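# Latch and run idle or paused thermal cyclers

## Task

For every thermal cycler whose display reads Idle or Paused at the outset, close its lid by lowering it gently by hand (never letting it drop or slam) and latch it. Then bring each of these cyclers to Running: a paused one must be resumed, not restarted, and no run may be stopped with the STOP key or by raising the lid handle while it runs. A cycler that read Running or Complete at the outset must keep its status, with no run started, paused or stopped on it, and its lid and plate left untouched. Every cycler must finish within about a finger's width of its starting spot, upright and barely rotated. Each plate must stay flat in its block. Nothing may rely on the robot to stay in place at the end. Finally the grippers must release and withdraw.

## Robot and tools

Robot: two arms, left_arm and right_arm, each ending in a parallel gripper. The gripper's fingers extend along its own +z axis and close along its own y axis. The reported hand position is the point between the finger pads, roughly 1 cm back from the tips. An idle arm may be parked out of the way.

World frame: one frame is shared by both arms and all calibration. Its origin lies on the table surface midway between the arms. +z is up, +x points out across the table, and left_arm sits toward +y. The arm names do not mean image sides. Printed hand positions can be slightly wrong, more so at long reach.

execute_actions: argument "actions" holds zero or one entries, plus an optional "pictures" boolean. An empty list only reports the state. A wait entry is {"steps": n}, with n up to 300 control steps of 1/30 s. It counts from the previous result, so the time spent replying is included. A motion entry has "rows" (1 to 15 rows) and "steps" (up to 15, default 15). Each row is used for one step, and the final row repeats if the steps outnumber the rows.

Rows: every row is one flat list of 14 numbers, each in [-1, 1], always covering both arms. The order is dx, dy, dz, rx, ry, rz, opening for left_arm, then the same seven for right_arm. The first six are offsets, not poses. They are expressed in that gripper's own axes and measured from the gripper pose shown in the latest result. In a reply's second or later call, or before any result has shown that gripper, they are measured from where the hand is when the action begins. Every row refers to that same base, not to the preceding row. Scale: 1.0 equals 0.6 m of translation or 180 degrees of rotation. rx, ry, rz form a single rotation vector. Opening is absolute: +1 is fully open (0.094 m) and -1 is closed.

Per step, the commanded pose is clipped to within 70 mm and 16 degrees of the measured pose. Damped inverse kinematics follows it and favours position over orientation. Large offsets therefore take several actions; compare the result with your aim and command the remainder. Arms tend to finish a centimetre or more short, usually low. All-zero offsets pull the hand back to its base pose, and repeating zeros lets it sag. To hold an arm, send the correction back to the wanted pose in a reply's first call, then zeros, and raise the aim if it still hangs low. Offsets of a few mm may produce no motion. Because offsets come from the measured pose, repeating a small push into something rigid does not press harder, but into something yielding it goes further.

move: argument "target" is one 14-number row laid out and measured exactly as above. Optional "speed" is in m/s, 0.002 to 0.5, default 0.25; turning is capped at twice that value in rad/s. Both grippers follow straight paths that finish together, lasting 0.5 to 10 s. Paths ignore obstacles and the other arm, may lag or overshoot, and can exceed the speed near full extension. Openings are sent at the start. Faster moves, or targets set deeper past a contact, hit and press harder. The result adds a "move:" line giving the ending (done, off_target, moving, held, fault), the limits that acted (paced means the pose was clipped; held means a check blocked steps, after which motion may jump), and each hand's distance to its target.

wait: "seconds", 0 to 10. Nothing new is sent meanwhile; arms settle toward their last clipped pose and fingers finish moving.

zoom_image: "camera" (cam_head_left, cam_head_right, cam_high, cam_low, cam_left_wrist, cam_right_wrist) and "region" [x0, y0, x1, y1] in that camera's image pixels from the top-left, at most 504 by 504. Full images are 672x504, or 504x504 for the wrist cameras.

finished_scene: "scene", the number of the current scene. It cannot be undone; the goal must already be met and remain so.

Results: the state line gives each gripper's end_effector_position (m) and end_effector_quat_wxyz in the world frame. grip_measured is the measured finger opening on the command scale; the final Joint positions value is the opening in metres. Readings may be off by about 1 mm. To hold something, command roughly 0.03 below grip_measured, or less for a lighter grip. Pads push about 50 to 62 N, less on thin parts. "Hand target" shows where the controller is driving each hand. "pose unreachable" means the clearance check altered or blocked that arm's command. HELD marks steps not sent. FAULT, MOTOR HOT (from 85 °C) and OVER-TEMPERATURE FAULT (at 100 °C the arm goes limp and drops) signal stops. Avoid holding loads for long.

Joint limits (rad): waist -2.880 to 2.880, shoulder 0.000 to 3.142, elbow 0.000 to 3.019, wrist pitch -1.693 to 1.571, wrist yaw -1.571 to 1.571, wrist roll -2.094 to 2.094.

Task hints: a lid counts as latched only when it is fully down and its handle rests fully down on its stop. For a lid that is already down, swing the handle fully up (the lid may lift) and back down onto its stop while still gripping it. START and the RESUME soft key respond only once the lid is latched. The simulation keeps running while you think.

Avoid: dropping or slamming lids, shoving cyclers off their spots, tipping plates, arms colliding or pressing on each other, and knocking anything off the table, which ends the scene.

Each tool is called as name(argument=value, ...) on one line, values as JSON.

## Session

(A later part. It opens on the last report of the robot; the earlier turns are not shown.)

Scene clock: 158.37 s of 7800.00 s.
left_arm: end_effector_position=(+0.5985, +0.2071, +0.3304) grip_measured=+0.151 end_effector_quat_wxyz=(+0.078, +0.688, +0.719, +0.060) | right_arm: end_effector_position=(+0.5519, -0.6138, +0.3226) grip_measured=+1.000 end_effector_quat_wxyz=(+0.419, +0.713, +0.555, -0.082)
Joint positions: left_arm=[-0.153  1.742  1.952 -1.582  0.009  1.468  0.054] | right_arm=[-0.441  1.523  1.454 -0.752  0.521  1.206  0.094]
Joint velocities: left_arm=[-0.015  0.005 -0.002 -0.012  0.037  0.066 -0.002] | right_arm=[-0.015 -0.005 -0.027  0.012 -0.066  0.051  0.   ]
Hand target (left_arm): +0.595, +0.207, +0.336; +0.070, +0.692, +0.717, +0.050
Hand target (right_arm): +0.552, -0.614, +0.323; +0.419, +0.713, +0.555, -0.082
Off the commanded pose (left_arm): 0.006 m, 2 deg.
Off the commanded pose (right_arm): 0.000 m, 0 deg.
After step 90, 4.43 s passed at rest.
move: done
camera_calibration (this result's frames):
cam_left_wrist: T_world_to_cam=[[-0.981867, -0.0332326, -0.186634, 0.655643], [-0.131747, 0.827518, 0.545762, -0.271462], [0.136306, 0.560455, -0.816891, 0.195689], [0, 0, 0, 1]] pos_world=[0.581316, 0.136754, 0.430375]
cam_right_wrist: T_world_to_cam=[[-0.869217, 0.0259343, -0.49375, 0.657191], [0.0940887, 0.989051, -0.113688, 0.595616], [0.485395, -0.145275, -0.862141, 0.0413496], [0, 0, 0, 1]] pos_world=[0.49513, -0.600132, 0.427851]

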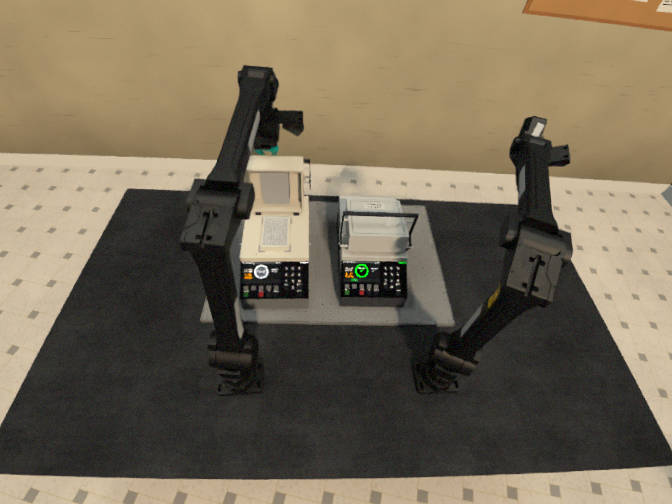

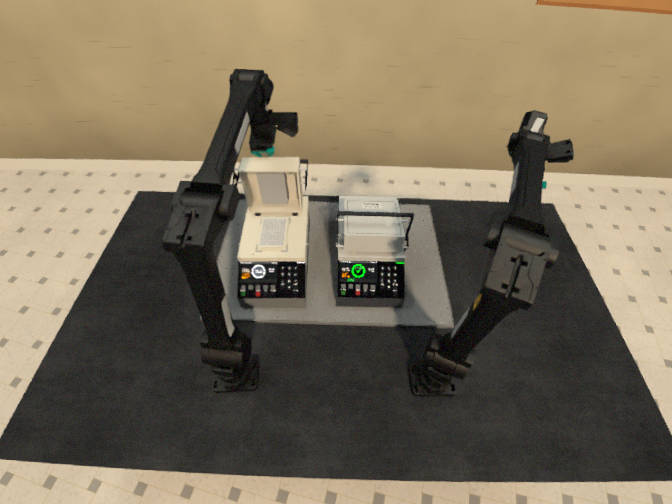

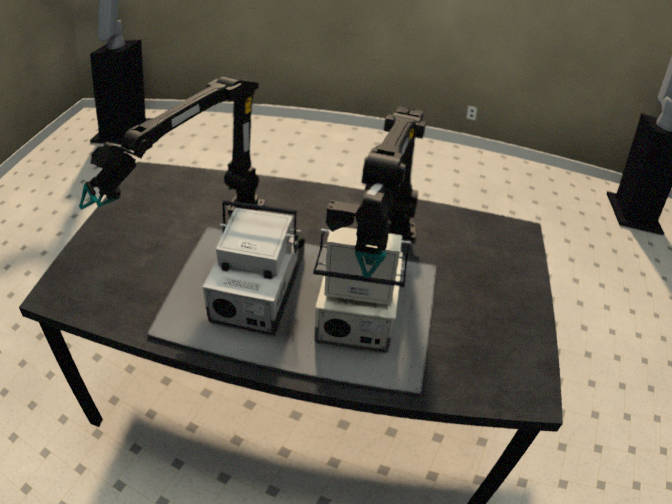

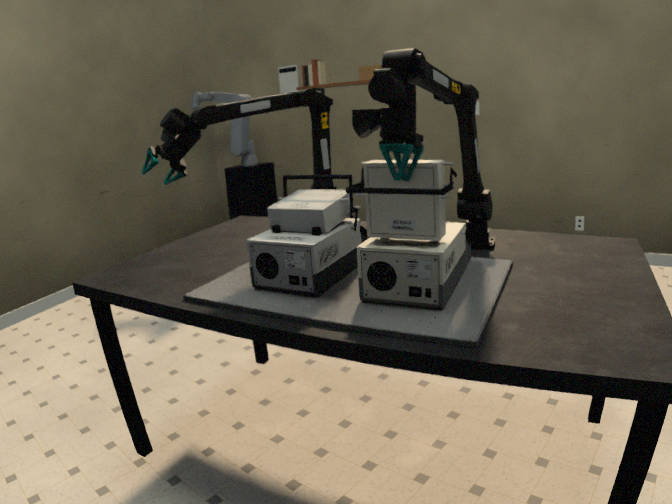

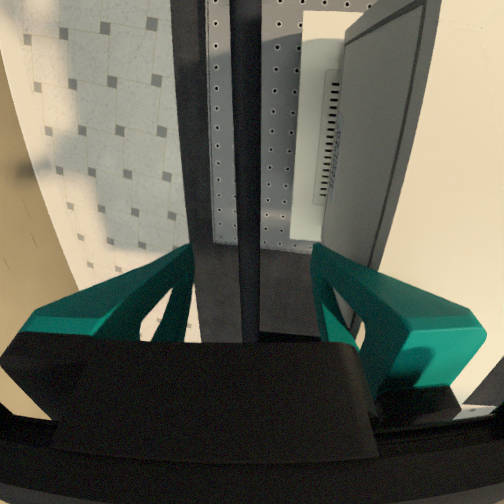

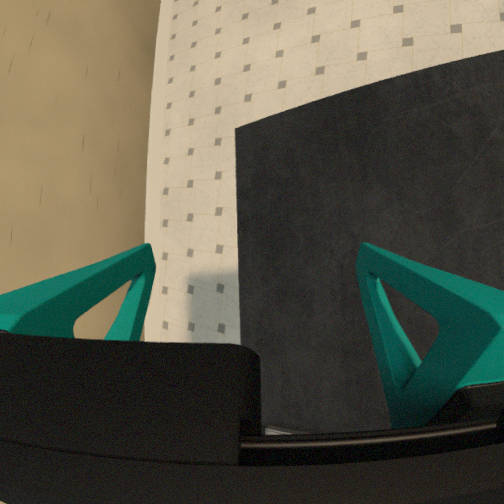

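Bar is centered now. Descend.

move(target=[0,-0.005,0.06,0,0,0,0.15,0,0,0,0,0,0,1], speed=0.05)

Scene clock: 166.63 s of 7800.00 s.
left_arm: end_effector_position=(+0.6165, +0.2065, +0.3176) grip_measured=+0.151 end_effector_quat_wxyz=(+0.104, +0.687, +0.715, +0.084) | right_arm: end_effector_position=(+0.5519, -0.6138, +0.3226) grip_measured=+1.000 end_effector_quat_wxyz=(+0.419, +0.713, +0.555, -0.082)
Joint positions: left_arm=[-0.153  1.736  1.899 -1.465  0.008  1.471  0.054] | right_arm=[-0.441  1.523  1.454 -0.752  0.521  1.206  0.094]
Joint velocities: left_arm=[-0.015 -0.005  0.012 -0.007  0.007 -0.007 -0.001] | right_arm=[ 0.005 -0.015 -0.017 -0.002  0.007 -0.051  0.   ]
Hand target (left_arm): +0.603, +0.207, +0.296; +0.078, +0.688, +0.719, +0.061
Hand target (right_arm): +0.552, -0.614, +0.323; +0.419, +0.713, +0.555, -0.082
Off the commanded pose (left_arm): 0.027 m, 4 deg.
Off the commanded pose (right_arm): 0.000 m, 0 deg.
After step 90, 4.30 s passed at rest.
move: off_target (left_arm)
camera_calibration (this result's frames):
cam_left_wrist: T_world_to_cam=[[-0.966329, -0.0314961, -0.255373, 0.682784], [-0.168011, 0.828933, 0.533518, -0.23566], [0.194884, 0.55846, -0.806314, 0.14403], [0, 0, 0, 1]] pos_world=[0.592132, 0.136416, 0.416227]
cam_right_wrist: T_world_to_cam=[[-0.869217, 0.0259343, -0.49375, 0.657191], [0.0940887, 0.989051, -0.113688, 0.595616], [0.485395, -0.145275, -0.862141, 0.0413496], [0, 0, 0, 1]] pos_world=[0.49513, -0.600132, 0.427851]

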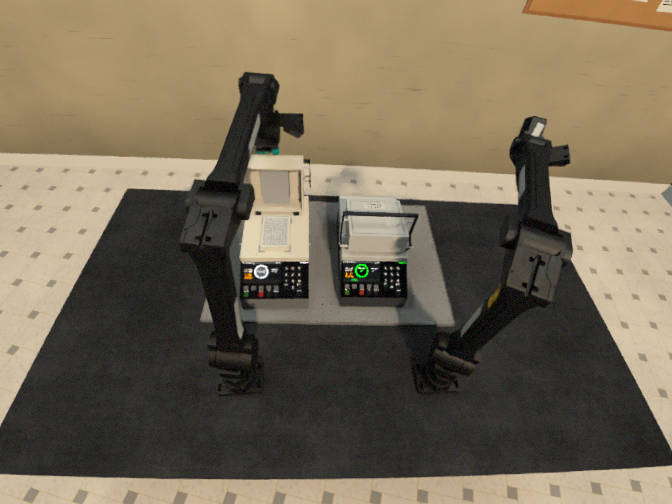

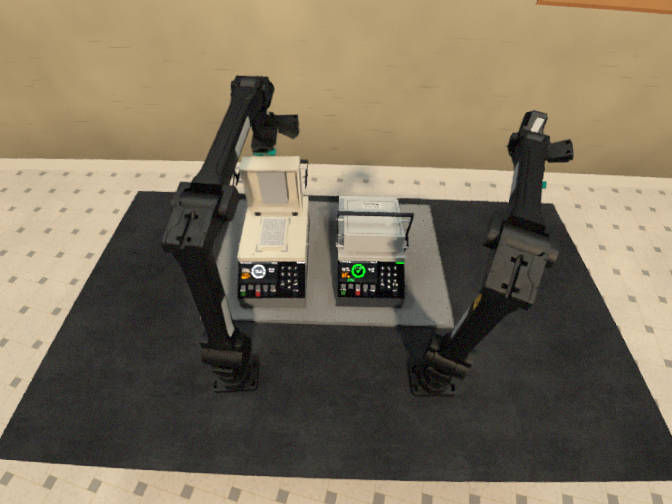

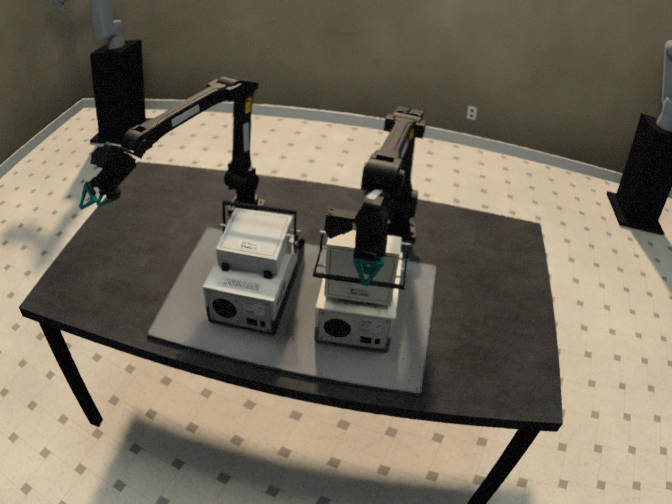

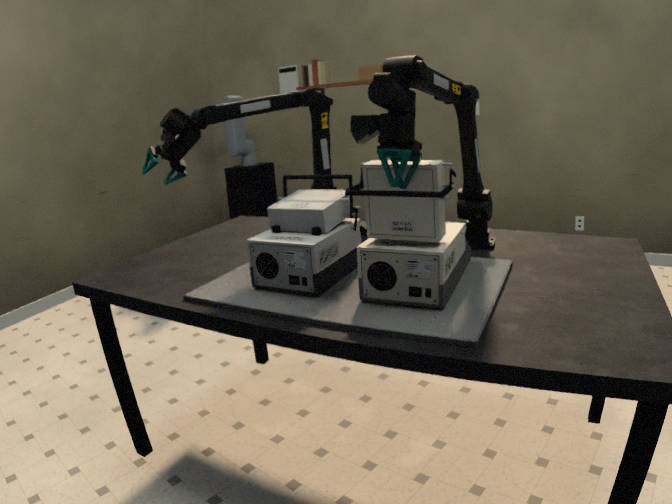

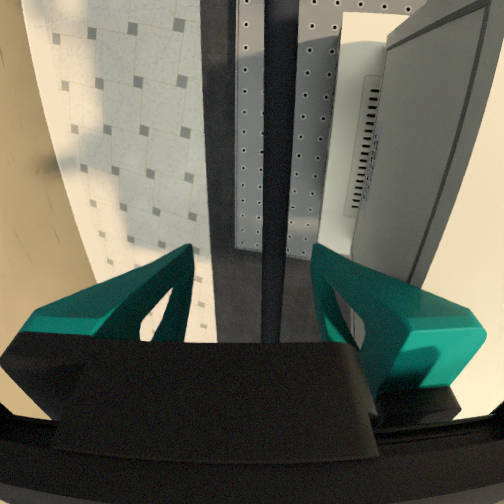

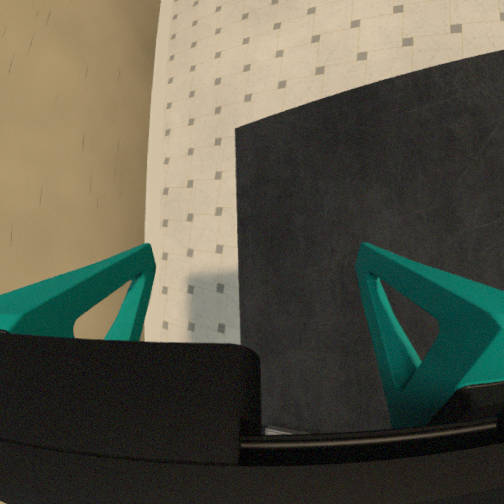

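move(target=[0,-0.015,0.06,0.03,0,0,-0.2,0,0,0,0,0,0,1], speed=0.05)

Scene clock: 177.57 s of 7800.00 s.
left_arm: end_effector_position=(+0.6195, +0.2052, +0.2878) grip_measured=-0.197 end_effector_quat_wxyz=(+0.081, +0.689, +0.717, +0.060) | right_arm: end_effector_position=(+0.5519, -0.6138, +0.3226) grip_measured=+1.000 end_effector_quat_wxyz=(+0.419, +0.713, +0.555, -0.082)
Joint positions: left_arm=[-0.153  1.782  1.893 -1.481  0.014  1.471  0.038] | right_arm=[-0.441  1.523  1.454 -0.752  0.521  1.206  0.094]
Joint velocities: left_arm=[ 0.005 -0.005  0.002  0.007 -0.007 -0.022  0.   ] | right_arm=[-0.015 -0.015 -0.007  0.002  0.051 -0.022  0.   ]
Hand target (left_arm): +0.617, +0.206, +0.280; +0.072, +0.690, +0.718, +0.050
Hand target (right_arm): +0.552, -0.614, +0.323; +0.419, +0.713, +0.555, -0.082
Off the commanded pose (left_arm): 0.008 m, 2 deg.
Off the commanded pose (right_arm): 0.000 m, 0 deg.
After step 90, 6.67 s passed at rest.
move: done
camera_calibration (this result's frames):
cam_left_wrist: T_world_to_cam=[[-0.98145, -0.0305396, -0.18927, 0.668233], [-0.130308, 0.830399, 0.541717, -0.244178], [0.140626, 0.556332, -0.818974, 0.157808], [0, 0, 0, 1]] pos_world=[0.601827, 0.135379, 0.387993]
cam_right_wrist: T_world_to_cam=[[-0.869217, 0.0259343, -0.49375, 0.657191], [0.0940887, 0.989051, -0.113688, 0.595616], [0.485395, -0.145275, -0.862141, 0.0413496], [0, 0, 0, 1]] pos_world=[0.49513, -0.600132, 0.427851]

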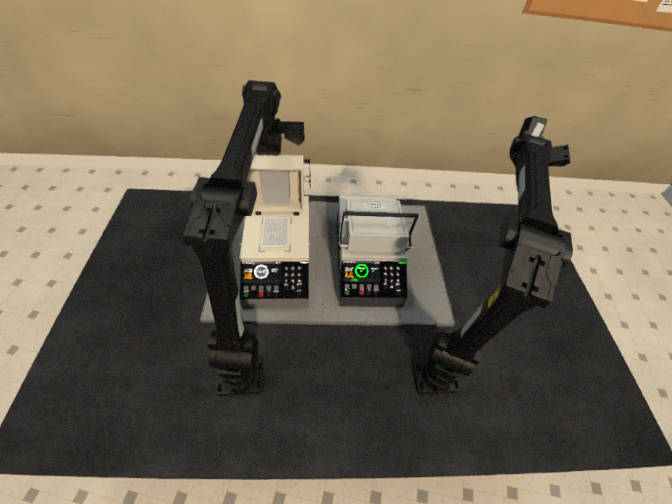

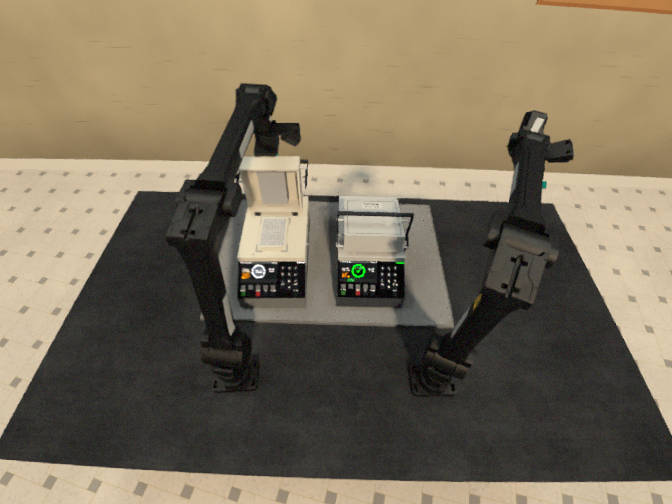

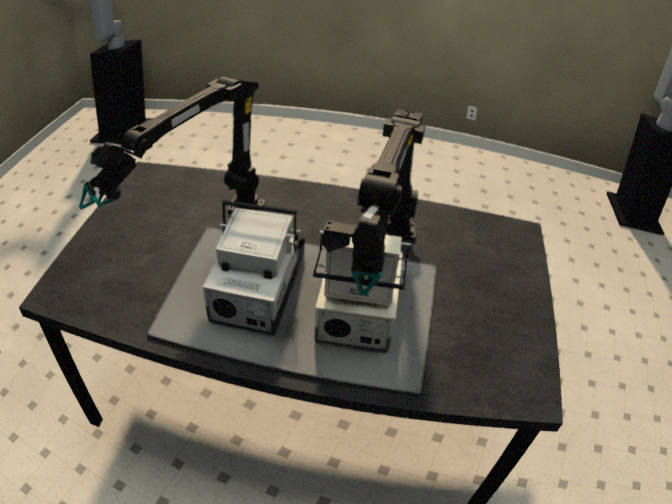

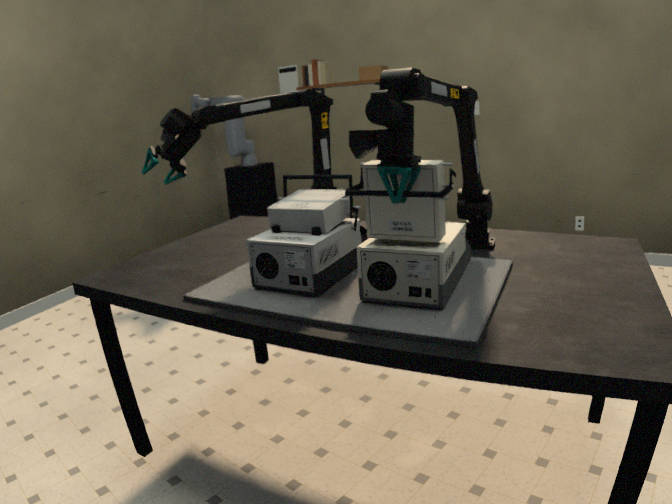

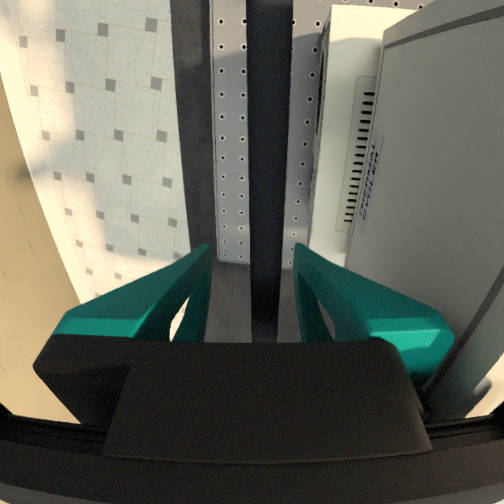

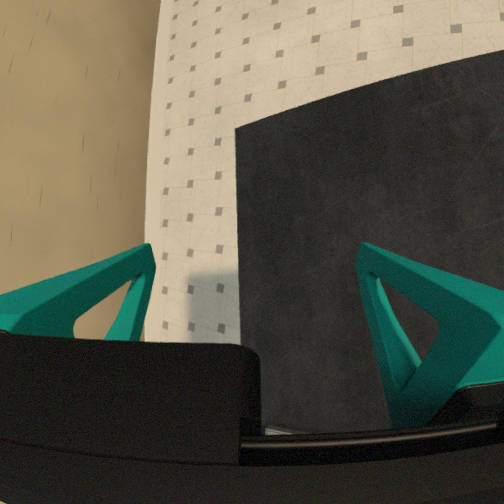

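move(target=[0,0,0,0,0,0,-1,0,0,0,0,0,0,1])

move(target=[0,-0.11,-0.075,0,0,0,-1,0,0,0,0,0,0,1], speed=0.04)

Scene clock: 190.27 s of 7800.00 s.
left_arm: end_effector_position=(+0.6107, +0.2047, +0.2880) grip_measured=-0.791 end_effector_quat_wxyz=(+0.073, +0.685, +0.723, +0.048) | right_arm: end_effector_position=(+0.5519, -0.6138, +0.3226) grip_measured=+1.000 end_effector_quat_wxyz=(+0.419, +0.713, +0.555, -0.082)
Joint positions: left_arm=[-0.153  1.777  1.889 -1.511  0.02   1.456  0.01 ] | right_arm=[-0.441  1.523  1.454 -0.752  0.521  1.206  0.094]
Joint velocities: left_arm=[-0.015  0.005 -0.002  0.007 -0.095  0.051 -0.   ] | right_arm=[-0.005 -0.024  0.007 -0.017  0.051  0.007  0.   ]
Hand target (left_arm): +0.619, +0.205, +0.288; +0.081, +0.690, +0.717, +0.060
Hand target (right_arm): +0.552, -0.614, +0.323; +0.419, +0.713, +0.555, -0.082
Off the commanded pose (left_arm): 0.009 m, 2 deg.
Off the commanded pose (right_arm): 0.000 m, 0 deg.
After step 90, 9.00 s passed at rest.
move: done
camera_calibration (this result's frames):
cam_left_wrist: T_world_to_cam=[[-0.986019, -0.0446591, -0.160534, 0.656975], [-0.125559, 0.832501, 0.539608, -0.247744], [0.109546, 0.55222, -0.82647, 0.181516], [0, 0, 0, 1]] pos_world=[0.596799, 0.13535, 0.389169]
cam_right_wrist: T_world_to_cam=[[-0.869217, 0.0259343, -0.49375, 0.657191], [0.0940887, 0.989051, -0.113688, 0.595616], [0.485395, -0.145275, -0.862141, 0.0413496], [0, 0, 0, 1]] pos_world=[0.49513, -0.600132, 0.427851]

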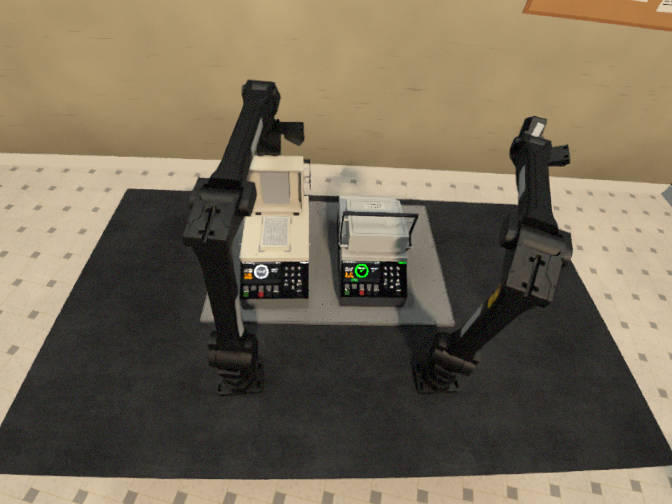

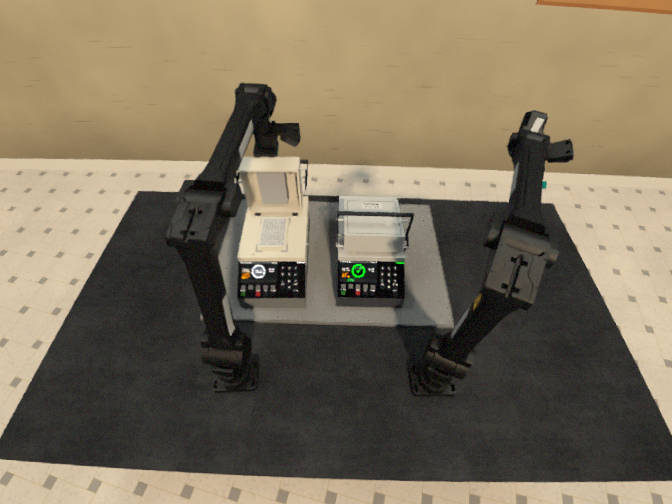

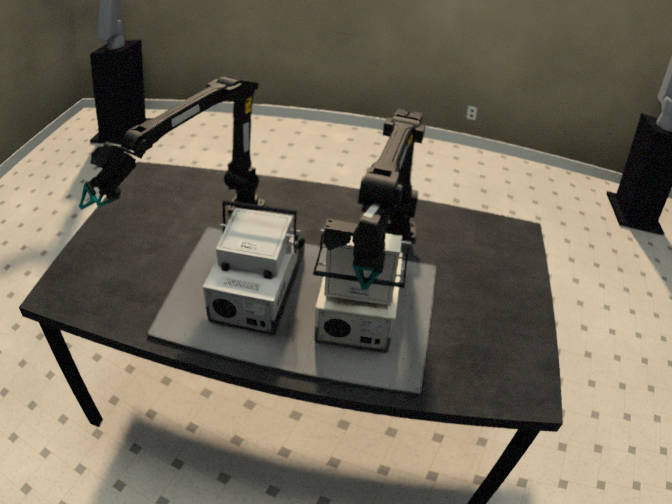

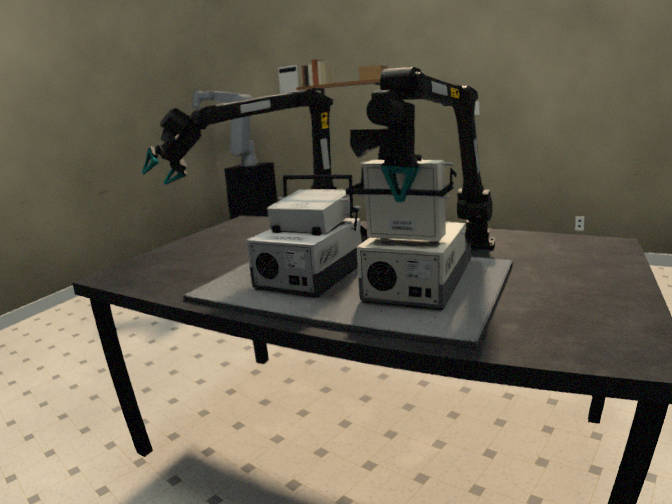

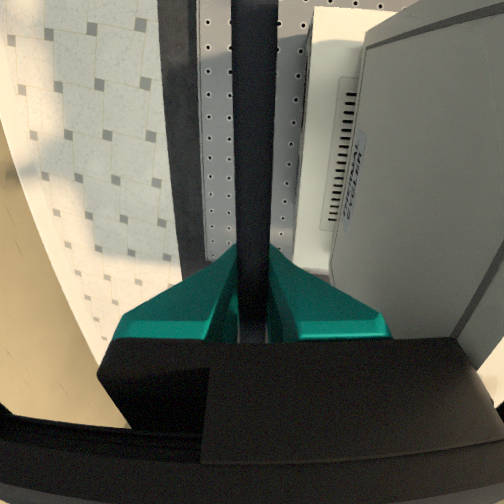

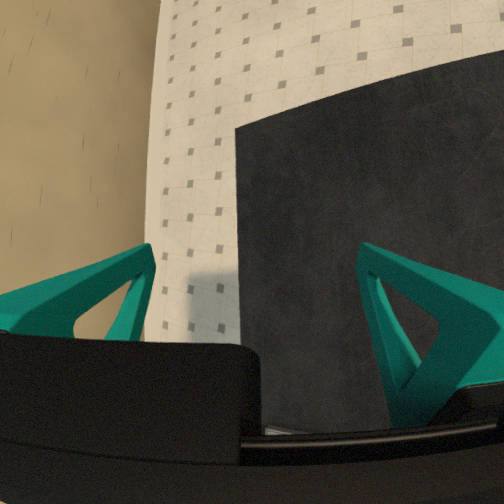

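Scene clock: 192.57 s of 7800.00 s.
left_arm: end_effector_position=(+0.5642, +0.2024, +0.3007) grip_measured=-0.791 end_effector_quat_wxyz=(+0.077, +0.686, +0.722, +0.051) | right_arm: end_effector_position=(+0.5519, -0.6138, +0.3226) grip_measured=+1.000 end_effector_quat_wxyz=(+0.419, +0.713, +0.555, -0.082)
Joint positions: left_arm=[-0.162  1.642  1.744 -1.489  0.021  1.45   0.01 ] | right_arm=[-0.441  1.523  1.454 -0.752  0.521  1.206  0.094]
Joint velocities: left_arm=[-0.005  0.005 -0.002 -0.007 -0.007 -0.051 -0.   ] | right_arm=[ 0.005 -0.005  0.002  0.012 -0.066  0.007  0.   ]
Hand target (left_arm): +0.539, +0.202, +0.320; +0.072, +0.685, +0.723, +0.048
Hand target (right_arm): +0.552, -0.614, +0.323; +0.419, +0.713, +0.555, -0.082
Off the commanded pose (left_arm): 0.033 m, 1 deg.
Off the commanded pose (right_arm): 0.000 m, 0 deg.
move: off_target (left_arm)
camera_calibration (this result's frames):
cam_left_wrist: T_world_to_cam=[[-0.984312, -0.0414697, -0.171493, 0.614824], [-0.1286, 0.834093, 0.536425, -0.256194], [0.120795, 0.550063, -0.826341, 0.192436], [0, 0, 0, 1]] pos_world=[0.548987, 0.133334, 0.401884]
cam_right_wrist: T_world_to_cam=[[-0.869217, 0.0259343, -0.49375, 0.657191], [0.0940887, 0.989051, -0.113688, 0.595616], [0.485395, -0.145275, -0.862141, 0.0413496], [0, 0, 0, 1]] pos_world=[0.49513, -0.600132, 0.427851]

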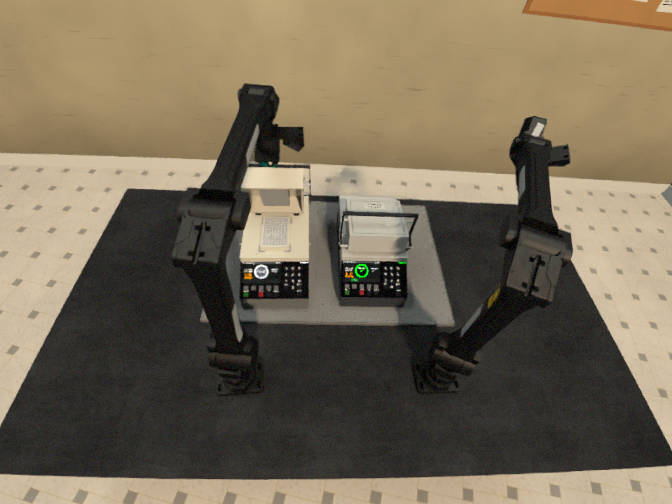

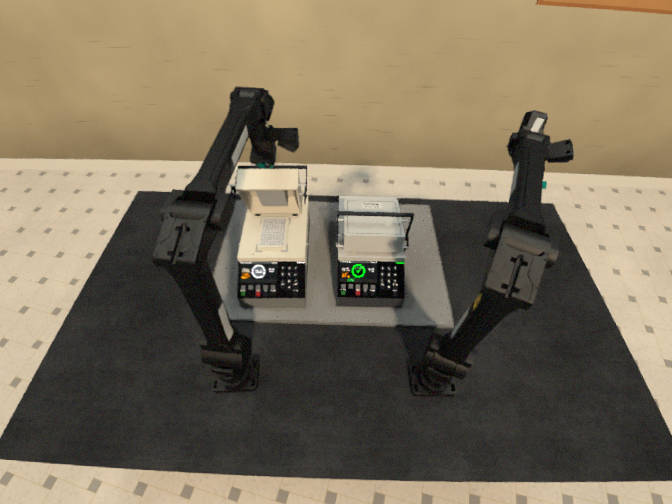

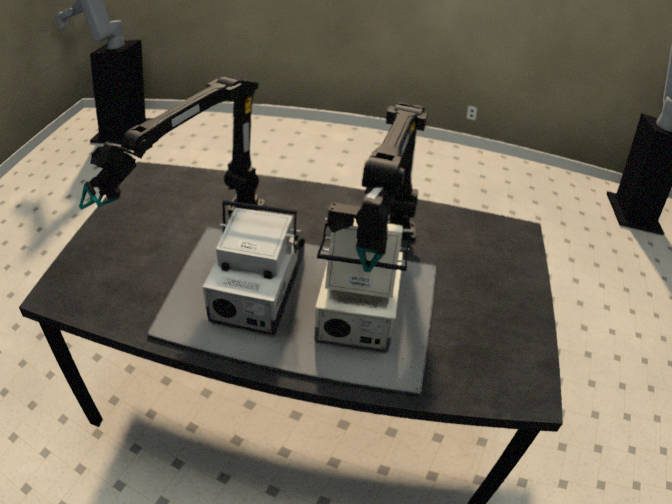

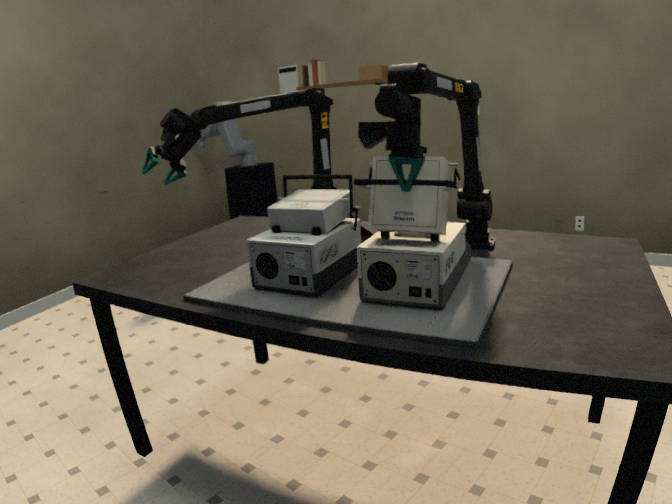

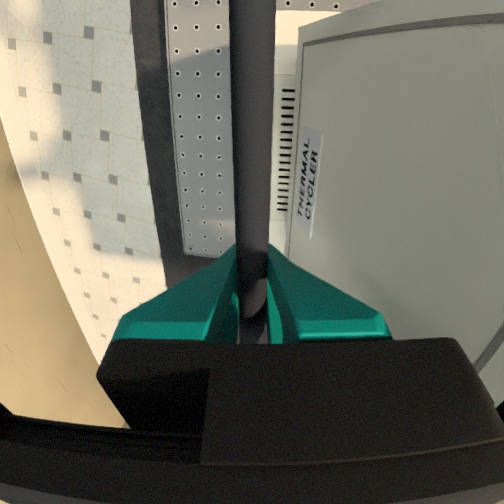

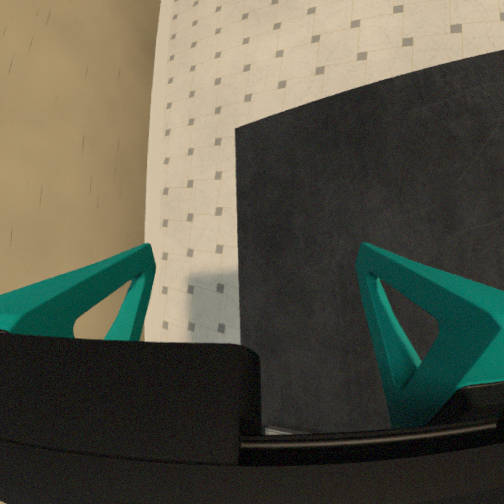

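move(target=[0,-0.125,-0.04,-0.04,0,0,-1,0,0,0,0,0,0,1], speed=0.04)

Scene clock: 198.63 s of 7800.00 s.
left_arm: end_effector_position=(+0.4991, +0.1987, +0.3094) grip_measured=-0.791 end_effector_quat_wxyz=(+0.127, +0.682, +0.713, +0.099) | right_arm: end_effector_position=(+0.5519, -0.6138, +0.3226) grip_measured=+1.000 end_effector_quat_wxyz=(+0.419, +0.713, +0.555, -0.082)
Joint positions: left_arm=[-0.185  1.382  1.453 -1.318  0.003  1.433  0.01 ] | right_arm=[-0.441  1.523  1.454 -0.752  0.521  1.206  0.094]
Joint velocities: left_arm=[-0.015 -0.005  0.002  0.007 -0.066  0.037 -0.001] | right_arm=[-0.005 -0.015 -0.007 -0.007  0.022 -0.022  0.   ]
Hand target (left_arm): +0.487, +0.199, +0.311; +0.120, +0.680, +0.716, +0.096
Hand target (right_arm): +0.552, -0.614, +0.323; +0.419, +0.713, +0.555, -0.082
Off the commanded pose (left_arm): 0.013 m, 1 deg.
Off the commanded pose (right_arm): 0.000 m, 0 deg.
After step 90, 0.77 s passed at rest.
move: off_target (left_arm)
camera_calibration (this result's frames):
cam_left_wrist: T_world_to_cam=[[-0.950609, -0.038647, -0.307976, 0.576908], [-0.20064, 0.833562, 0.514702, -0.223299], [0.236826, 0.551072, -0.800146, 0.143317], [0, 0, 0, 1]] pos_world=[0.46967, 0.129452, 0.407281]
cam_right_wrist: T_world_to_cam=[[-0.869217, 0.0259343, -0.49375, 0.657191], [0.0940887, 0.989051, -0.113688, 0.595616], [0.485395, -0.145275, -0.862141, 0.0413496], [0, 0, 0, 1]] pos_world=[0.49513, -0.600132, 0.427851]

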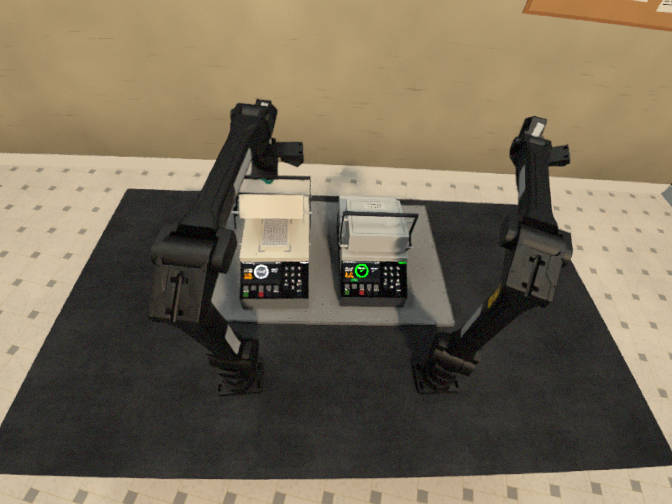

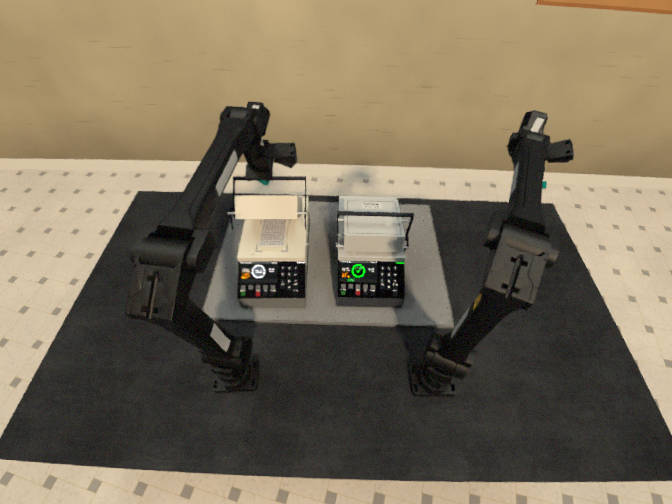

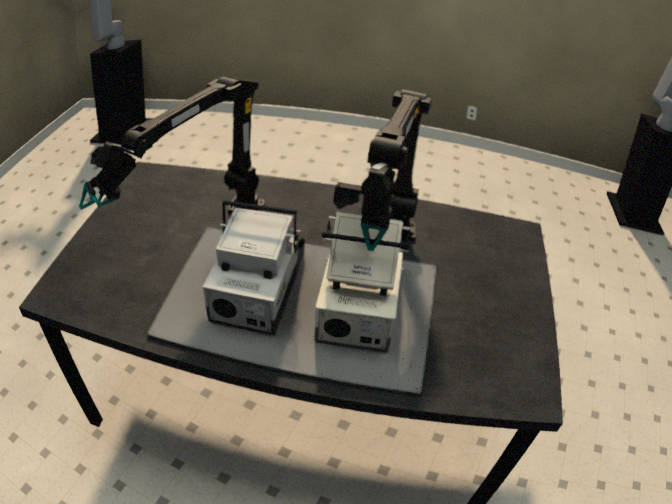

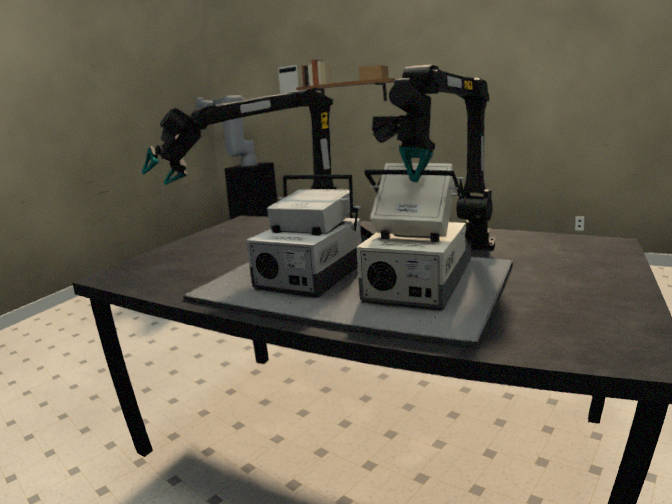

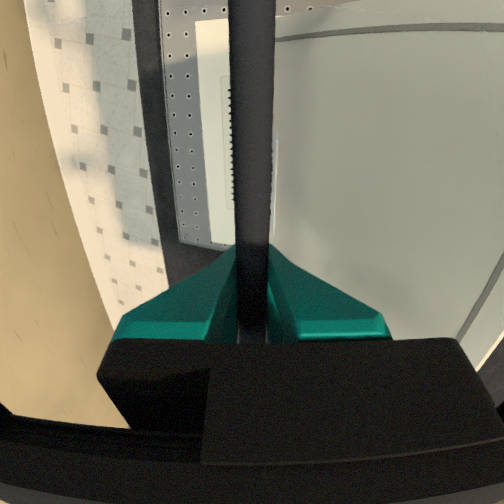

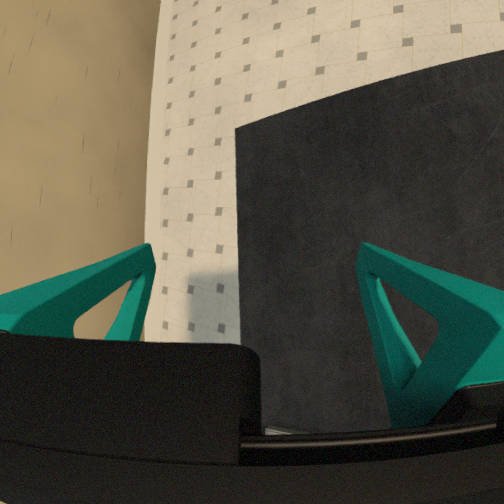

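move(target=[0,-0.127,-0.02,-0.03,0,0,-1,0,0,0,0,0,0,1], speed=0.04)

Scene clock: 207.37 s of 7800.00 s.
left_arm: end_effector_position=(+0.4258, +0.1943, +0.2791) grip_measured=-0.793 end_effector_quat_wxyz=(+0.144, +0.680, +0.710, +0.117) | right_arm: end_effector_position=(+0.5519, -0.6138, +0.3226) grip_measured=+1.000 end_effector_quat_wxyz=(+0.419, +0.713, +0.555, -0.082)
Joint positions: left_arm=[-0.221  1.161  1.169 -1.207 -0.016  1.403  0.01 ] | right_arm=[-0.441  1.523  1.454 -0.752  0.521  1.206  0.094]
Joint velocities: left_arm=[ 0.005  0.005 -0.002 -0.017  0.022  0.022 -0.001] | right_arm=[-0.015  0.005 -0.007 -0.002  0.081 -0.007  0.   ]
Hand target (left_arm): +0.423, +0.195, +0.297; +0.159, +0.675, +0.708, +0.132
Hand target (right_arm): +0.552, -0.614, +0.323; +0.419, +0.713, +0.555, -0.082
Off the commanded pose (left_arm): 0.018 m, 3 deg.
Off the commanded pose (right_arm): 0.000 m, 0 deg.
After step 90, 3.47 s passed at rest.
move: off_target (left_arm)
camera_calibration (this result's frames):
cam_left_wrist: T_world_to_cam=[[-0.93474, -0.037257, -0.353375, 0.503334], [-0.224654, 0.83247, 0.506481, -0.206027], [0.275304, 0.552815, -0.786513, 0.118266], [0, 0, 0, 1]] pos_world=[0.391642, 0.124885, 0.375232]
cam_right_wrist: T_world_to_cam=[[-0.869217, 0.0259343, -0.49375, 0.657191], [0.0940887, 0.989051, -0.113688, 0.595616], [0.485395, -0.145275, -0.862141, 0.0413496], [0, 0, 0, 1]] pos_world=[0.49513, -0.600132, 0.427851]

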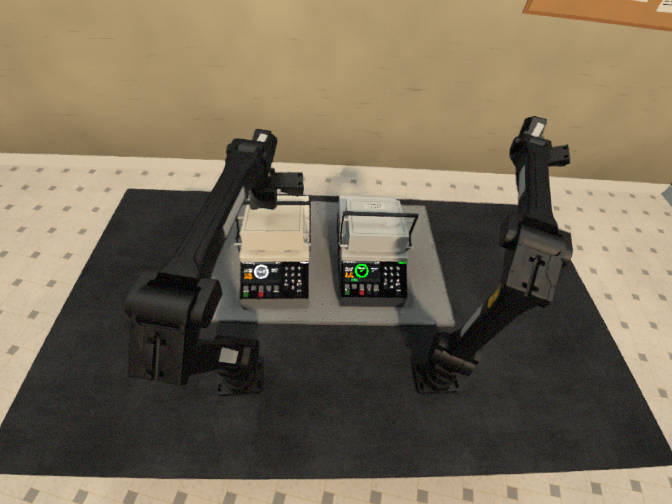

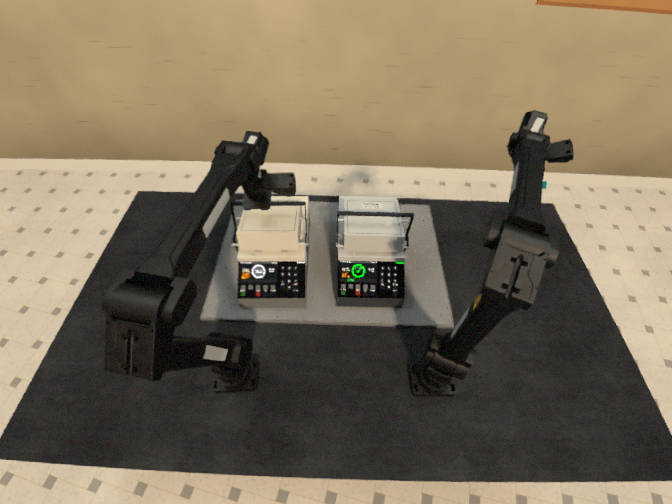

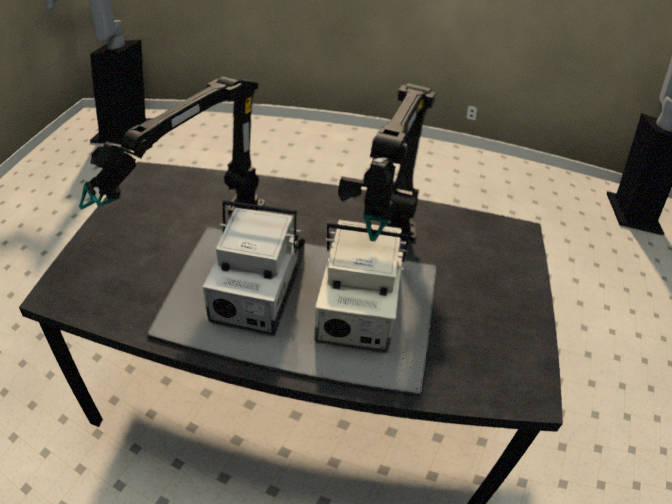

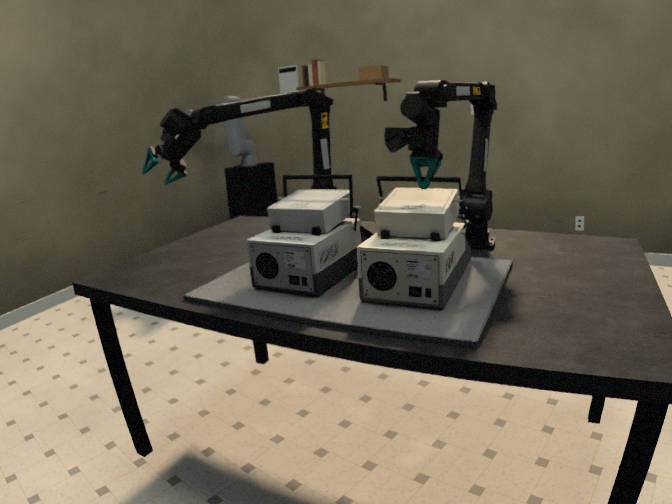

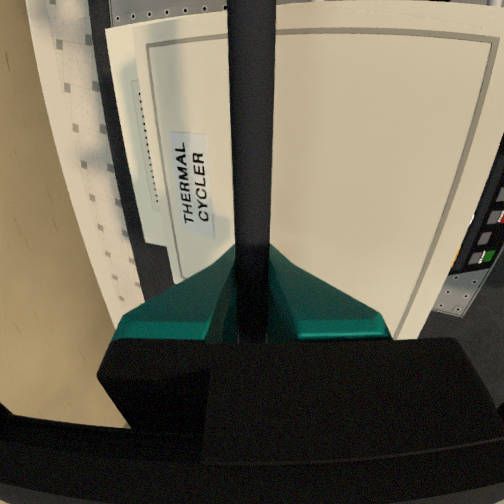

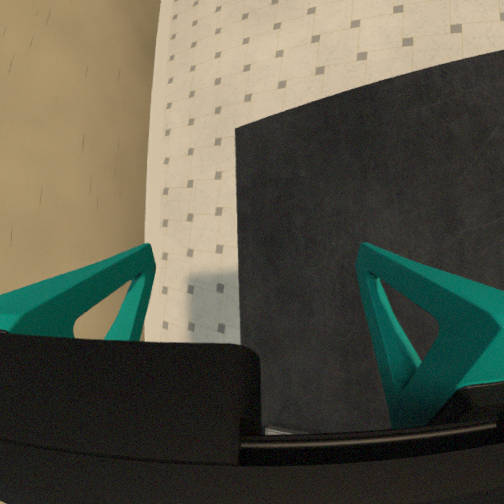

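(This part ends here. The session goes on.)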